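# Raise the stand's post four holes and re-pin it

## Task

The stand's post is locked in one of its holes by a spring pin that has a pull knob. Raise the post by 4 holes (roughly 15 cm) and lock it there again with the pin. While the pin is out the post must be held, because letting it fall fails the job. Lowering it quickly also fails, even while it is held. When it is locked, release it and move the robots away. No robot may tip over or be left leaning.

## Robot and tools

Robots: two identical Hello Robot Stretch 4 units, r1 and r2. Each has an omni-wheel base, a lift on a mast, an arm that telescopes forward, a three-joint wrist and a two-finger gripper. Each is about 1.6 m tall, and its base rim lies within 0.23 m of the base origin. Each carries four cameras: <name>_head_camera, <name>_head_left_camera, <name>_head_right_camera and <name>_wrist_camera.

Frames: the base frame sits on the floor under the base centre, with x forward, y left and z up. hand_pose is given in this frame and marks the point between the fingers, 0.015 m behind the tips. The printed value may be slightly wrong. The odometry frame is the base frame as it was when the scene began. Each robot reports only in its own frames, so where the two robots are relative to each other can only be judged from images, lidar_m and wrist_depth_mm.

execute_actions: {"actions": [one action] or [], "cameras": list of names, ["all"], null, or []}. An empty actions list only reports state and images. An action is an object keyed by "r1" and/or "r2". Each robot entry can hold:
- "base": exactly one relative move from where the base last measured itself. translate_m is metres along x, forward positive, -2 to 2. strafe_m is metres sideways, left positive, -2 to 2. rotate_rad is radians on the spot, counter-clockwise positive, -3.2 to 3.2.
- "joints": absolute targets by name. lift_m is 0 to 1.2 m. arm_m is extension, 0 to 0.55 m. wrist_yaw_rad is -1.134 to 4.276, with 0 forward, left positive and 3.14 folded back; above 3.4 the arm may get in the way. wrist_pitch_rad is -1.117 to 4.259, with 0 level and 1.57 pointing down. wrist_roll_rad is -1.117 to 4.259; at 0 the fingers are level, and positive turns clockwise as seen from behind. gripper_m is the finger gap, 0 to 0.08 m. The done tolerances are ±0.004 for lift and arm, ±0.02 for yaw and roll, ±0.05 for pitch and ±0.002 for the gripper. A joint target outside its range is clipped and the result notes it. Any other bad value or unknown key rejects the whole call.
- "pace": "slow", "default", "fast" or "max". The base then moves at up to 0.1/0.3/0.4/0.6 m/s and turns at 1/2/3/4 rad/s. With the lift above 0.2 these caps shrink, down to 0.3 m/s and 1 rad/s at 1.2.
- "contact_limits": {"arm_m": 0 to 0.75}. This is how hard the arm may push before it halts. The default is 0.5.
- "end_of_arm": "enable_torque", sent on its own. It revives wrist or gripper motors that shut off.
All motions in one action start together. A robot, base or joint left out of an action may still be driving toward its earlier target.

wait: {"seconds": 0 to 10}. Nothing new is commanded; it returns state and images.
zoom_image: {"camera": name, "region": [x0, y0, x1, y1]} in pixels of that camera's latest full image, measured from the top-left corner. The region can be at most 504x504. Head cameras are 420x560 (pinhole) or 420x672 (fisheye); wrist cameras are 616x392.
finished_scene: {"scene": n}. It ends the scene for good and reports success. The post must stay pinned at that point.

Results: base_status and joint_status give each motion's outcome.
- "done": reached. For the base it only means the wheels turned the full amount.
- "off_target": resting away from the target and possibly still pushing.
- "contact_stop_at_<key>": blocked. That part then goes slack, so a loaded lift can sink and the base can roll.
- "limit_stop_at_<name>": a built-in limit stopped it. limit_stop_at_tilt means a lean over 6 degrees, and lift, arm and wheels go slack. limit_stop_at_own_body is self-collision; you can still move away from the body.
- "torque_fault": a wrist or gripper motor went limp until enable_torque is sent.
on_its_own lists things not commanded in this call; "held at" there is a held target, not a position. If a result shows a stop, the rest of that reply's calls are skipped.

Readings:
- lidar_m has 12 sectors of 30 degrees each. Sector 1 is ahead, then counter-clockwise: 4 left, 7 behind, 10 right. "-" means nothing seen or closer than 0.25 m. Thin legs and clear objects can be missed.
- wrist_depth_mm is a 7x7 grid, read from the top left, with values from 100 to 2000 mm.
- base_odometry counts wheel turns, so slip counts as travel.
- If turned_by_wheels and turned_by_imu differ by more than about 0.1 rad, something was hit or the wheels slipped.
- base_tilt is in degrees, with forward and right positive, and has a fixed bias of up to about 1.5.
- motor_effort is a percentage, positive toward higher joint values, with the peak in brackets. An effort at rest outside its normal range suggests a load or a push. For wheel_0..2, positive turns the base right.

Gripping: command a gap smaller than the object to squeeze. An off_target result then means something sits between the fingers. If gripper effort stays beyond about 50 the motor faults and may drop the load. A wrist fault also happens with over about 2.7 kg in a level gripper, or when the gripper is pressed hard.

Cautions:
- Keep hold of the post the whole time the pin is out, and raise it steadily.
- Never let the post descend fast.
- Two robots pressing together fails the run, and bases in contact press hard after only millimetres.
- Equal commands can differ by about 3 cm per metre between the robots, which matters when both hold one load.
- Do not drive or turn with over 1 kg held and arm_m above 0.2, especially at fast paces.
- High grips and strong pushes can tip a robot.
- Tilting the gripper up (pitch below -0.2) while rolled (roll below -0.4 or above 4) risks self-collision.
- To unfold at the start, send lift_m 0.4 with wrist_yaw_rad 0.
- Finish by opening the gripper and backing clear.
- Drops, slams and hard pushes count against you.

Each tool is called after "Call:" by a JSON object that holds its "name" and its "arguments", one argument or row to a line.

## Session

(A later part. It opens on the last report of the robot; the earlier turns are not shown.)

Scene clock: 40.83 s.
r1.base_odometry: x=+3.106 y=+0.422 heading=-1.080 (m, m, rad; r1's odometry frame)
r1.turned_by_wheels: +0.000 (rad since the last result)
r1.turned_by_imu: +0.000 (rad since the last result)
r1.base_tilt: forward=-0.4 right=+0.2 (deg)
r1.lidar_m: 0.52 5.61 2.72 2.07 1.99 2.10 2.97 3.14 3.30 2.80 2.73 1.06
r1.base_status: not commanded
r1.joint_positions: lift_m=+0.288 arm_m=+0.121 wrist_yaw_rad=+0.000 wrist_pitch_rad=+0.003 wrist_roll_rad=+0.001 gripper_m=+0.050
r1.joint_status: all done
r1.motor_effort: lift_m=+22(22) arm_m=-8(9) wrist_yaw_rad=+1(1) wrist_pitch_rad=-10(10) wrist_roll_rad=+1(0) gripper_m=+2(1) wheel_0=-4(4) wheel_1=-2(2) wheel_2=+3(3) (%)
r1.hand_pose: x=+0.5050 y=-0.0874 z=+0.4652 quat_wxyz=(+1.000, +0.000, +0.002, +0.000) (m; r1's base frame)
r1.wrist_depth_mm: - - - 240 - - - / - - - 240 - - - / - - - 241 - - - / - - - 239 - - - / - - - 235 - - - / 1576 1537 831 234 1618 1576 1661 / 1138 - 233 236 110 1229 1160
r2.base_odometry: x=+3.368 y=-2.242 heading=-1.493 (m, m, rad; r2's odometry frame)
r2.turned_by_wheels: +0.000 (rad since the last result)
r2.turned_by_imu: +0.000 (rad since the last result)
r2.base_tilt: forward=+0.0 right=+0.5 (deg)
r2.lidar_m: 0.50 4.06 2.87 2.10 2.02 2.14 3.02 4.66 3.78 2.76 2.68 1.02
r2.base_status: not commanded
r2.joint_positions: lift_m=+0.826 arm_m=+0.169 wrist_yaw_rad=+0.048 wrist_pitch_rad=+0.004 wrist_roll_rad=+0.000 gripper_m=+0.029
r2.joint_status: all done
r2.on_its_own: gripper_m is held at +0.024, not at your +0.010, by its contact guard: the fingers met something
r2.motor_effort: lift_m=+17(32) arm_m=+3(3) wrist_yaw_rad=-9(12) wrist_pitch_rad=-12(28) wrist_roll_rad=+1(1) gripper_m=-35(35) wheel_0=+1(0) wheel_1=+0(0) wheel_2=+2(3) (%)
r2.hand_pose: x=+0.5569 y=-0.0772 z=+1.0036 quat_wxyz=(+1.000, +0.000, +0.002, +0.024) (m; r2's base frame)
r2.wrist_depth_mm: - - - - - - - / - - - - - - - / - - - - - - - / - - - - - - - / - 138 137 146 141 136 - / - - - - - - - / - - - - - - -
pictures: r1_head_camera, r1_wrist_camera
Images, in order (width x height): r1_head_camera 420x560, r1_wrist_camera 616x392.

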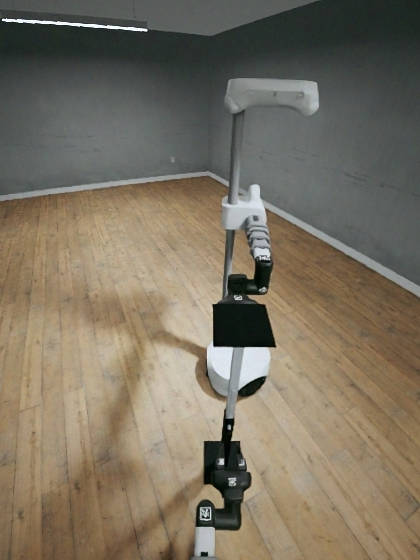

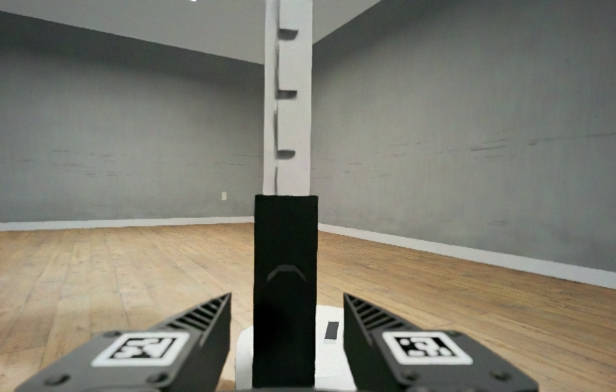

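Seated on the pin. Release and back away.

Call:
{"name": "execute_actions", "arguments": {
  "actions": [
    {"r1":{"base":{"translate_m":-0.3},"joints":{"arm_m":0.0},"pace":"fast"},"r2":{"joints":{"gripper_m":0.07,"lift_m":0.82}}}
  ],
  "cameras": ["r1_wrist_camera","r2_wrist_camera"]
}}

Call:
{"name": "execute_actions", "arguments": {
  "actions": [
    {"r1":{"base":{"translate_m":-0.3},"pace":"fast"},"r2":{"base":{"translate_m":-0.6},"joints":{"arm_m":0.0},"pace":"fast"}}
  ],
  "cameras": ["r1_head_camera","r1_wrist_camera","r2_head_camera"]
}}

Scene clock: 42.93 s.
r1.base_odometry: x=+2.965 y=+0.686 heading=-1.080 (m, m, rad; r1's odometry frame)
r1.turned_by_wheels: +0.000 (rad since the last result)
r1.turned_by_imu: -0.001 (rad since the last result)
r1.base_tilt: forward=-0.5 right=+0.3 (deg)
r1.lidar_m: 0.81 5.88 2.56 1.92 1.85 1.95 2.76 2.87 2.99 2.97 2.83 3.02
r1.base_status: done
r1.joint_positions: lift_m=+0.288 arm_m=+0.003 wrist_yaw_rad=+0.000 wrist_pitch_rad=+0.003 wrist_roll_rad=+0.001 gripper_m=+0.050
r1.joint_status: all done
joint sent to its limit — the command would take r1.arm_m past its lower limit, so that joint was sent only as far as its limit.
r1.motor_effort: lift_m=+21(22) arm_m=-8(9) wrist_yaw_rad=+0(1) wrist_pitch_rad=-9(10) wrist_roll_rad=+0(0) gripper_m=+2(2) wheel_0=+0(10) wheel_1=-1(6) wheel_2=-1(11) (%)
r1.hand_pose: x=+0.3861 y=-0.0874 z=+0.4653 quat_wxyz=(+1.000, +0.000, +0.002, +0.000) (m; r1's base frame)
r1.wrist_depth_mm: - - - 1255 - - - / - - - - - - - / - - - - - - - / - - - - - - - / - - - - - - - / 1537 1576 1308 1025 1205 1708 1661 / 1160 - 976 1008 110 1205 1138
r2.base_odometry: x=+3.368 y=-2.242 heading=-1.493 (m, m, rad; r2's odometry frame)
r2.turned_by_wheels: +0.000 (rad since the last result)
r2.turned_by_imu: +0.000 (rad since the last result)
r2.base_tilt: forward=+0.1 right=+0.5 (deg)
r2.lidar_m: 0.51 4.06 2.88 2.12 2.04 2.16 2.99 4.65 3.75 2.74 2.66 2.79
r2.base_status: not commanded
r2.joint_positions: lift_m=+0.820 arm_m=+0.169 wrist_yaw_rad=+0.045 wrist_pitch_rad=+0.002 wrist_roll_rad=+0.000 gripper_m=+0.070
r2.joint_status: all done
r2.motor_effort: lift_m=+17(18) arm_m=+3(3) wrist_yaw_rad=-2(9) wrist_pitch_rad=-6(12) wrist_roll_rad=+2(1) gripper_m=+1(35) wheel_0=+1(1) wheel_1=+0(0) wheel_2=+2(3) (%)
r2.hand_pose: x=+0.5567 y=-0.0777 z=+0.9981 quat_wxyz=(+1.000, +0.000, +0.001, +0.023) (m; r2's base frame)
r2.wrist_depth_mm: - - - 1160 - - - / - - - - - - - / - - - - - - - / - - - - - - - / - 135 131 128 123 133 - / - - - - 143 - - / - - 147 - 609 - -
pictures: r1_wrist_camera, r2_wrist_camera
Images, in order (width x height): r1_wrist_camera 616x392, r2_wrist_camera 616x392.

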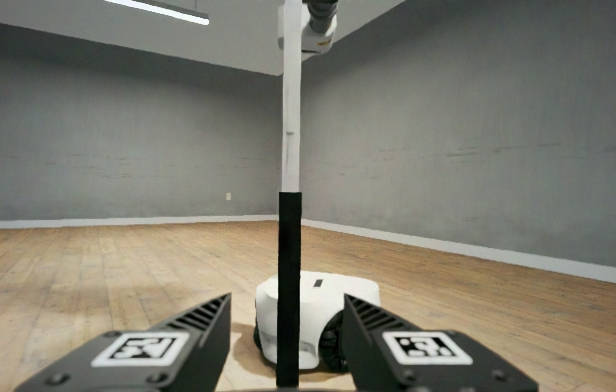

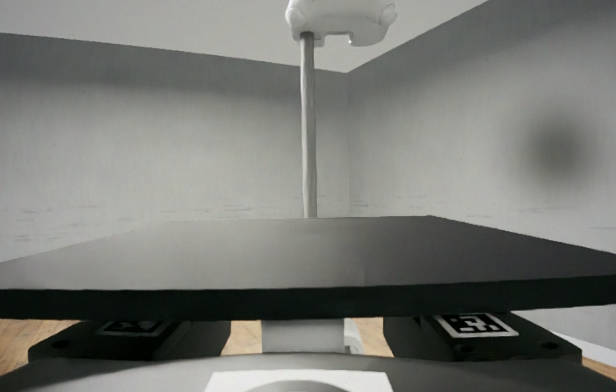

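Scene clock: 45.87 s.
r1.base_odometry: x=+2.823 y=+0.951 heading=-1.080 (m, m, rad; r1's odometry frame)
r1.turned_by_wheels: +0.000 (rad since the last result)
r1.turned_by_imu: -0.001 (rad since the last result)
r1.base_tilt: forward=-0.5 right=+0.3 (deg)
r1.lidar_m: 1.11 5.94 2.33 1.75 1.71 1.78 2.56 2.59 2.73 3.12 2.98 3.17
r1.base_status: done
r1.joint_positions: lift_m=+0.288 arm_m=+0.003 wrist_yaw_rad=+0.000 wrist_pitch_rad=+0.003 wrist_roll_rad=+0.001 gripper_m=+0.050
r1.joint_status: not commanded
r1.motor_effort: lift_m=+21(21) arm_m=-8(8) wrist_yaw_rad=-1(0) wrist_pitch_rad=-10(9) wrist_roll_rad=+1(1) gripper_m=+1(2) wheel_0=-1(9) wheel_1=-1(7) wheel_2=-1(15) (%)
r1.hand_pose: x=+0.3861 y=-0.0874 z=+0.4653 quat_wxyz=(+1.000, +0.000, +0.002, +0.000) (m; r1's base frame)
r1.wrist_depth_mm: - - - - - - - / - - - - - - - / - - - - - - - / - - - - - - - / - - - 1863 - - - / 1618 1537 1430 1336 1618 1661 1661 / 1182 - 960 991 110 1205 1138
r2.base_odometry: x=+3.322 y=-1.644 heading=-1.493 (m, m, rad; r2's odometry frame)
r2.turned_by_wheels: +0.000 (rad since the last result)
r2.turned_by_imu: +0.002 (rad since the last result)
r2.base_tilt: forward=+0.0 right=+0.6 (deg)
r2.lidar_m: 1.03 4.58 2.46 1.79 1.74 1.84 2.52 4.13 4.14 3.06 2.97 3.10
r2.base_status: done
r2.joint_positions: lift_m=+0.820 arm_m=+0.003 wrist_yaw_rad=+0.045 wrist_pitch_rad=+0.003 wrist_roll_rad=+0.000 gripper_m=+0.070
r2.joint_status: all done
joint sent to its limit — the command would take r2.arm_m past its lower limit, so that joint was sent only as far as its limit.
r2.motor_effort: lift_m=+17(17) arm_m=-4(6) wrist_yaw_rad=-1(3) wrist_pitch_rad=-7(7) wrist_roll_rad=+1(1) gripper_m=+1(1) wheel_0=-4(8) wheel_1=-2(7) wheel_2=+0(14) (%)
r2.hand_pose: x=+0.3899 y=-0.0778 z=+0.9980 quat_wxyz=(+1.000, +0.000, +0.001, +0.022) (m; r2's base frame)
r2.wrist_depth_mm: - - - - - - - / - - - - - - - / - - - - - - - / - - - - - - - / - - - - - - - / - - - - 167 - - / - - 147 - 1060 - -
pictures: r1_head_camera, r1_wrist_camera, r2_head_camera
Images, in order (width x height): r1_head_camera 420x560, r1_wrist_camera 616x392, r2_head_camera 420x560.

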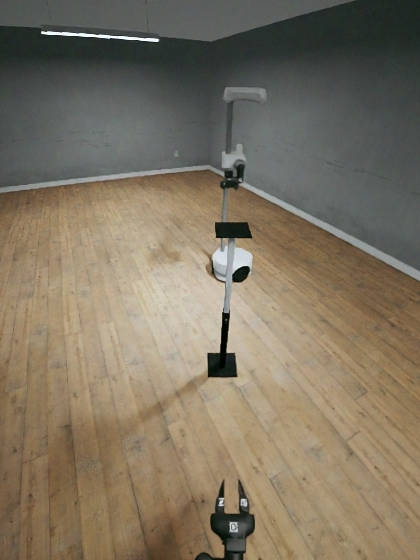

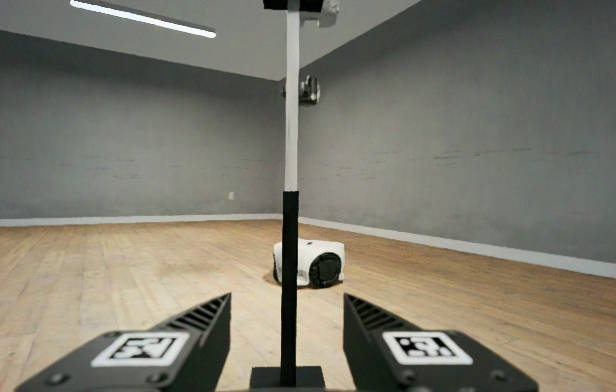

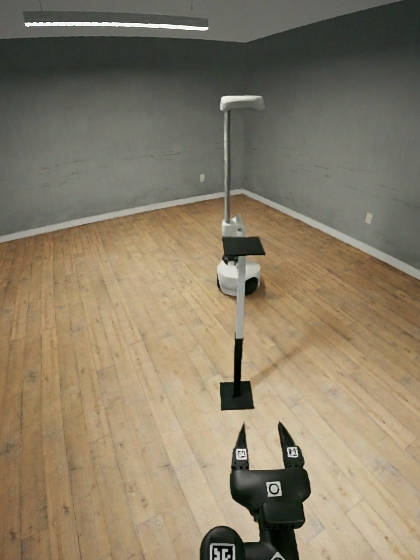

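Call:
{"name": "finished_scene", "arguments": {
  "scene": 1
}}

The scene is finished: the task was done.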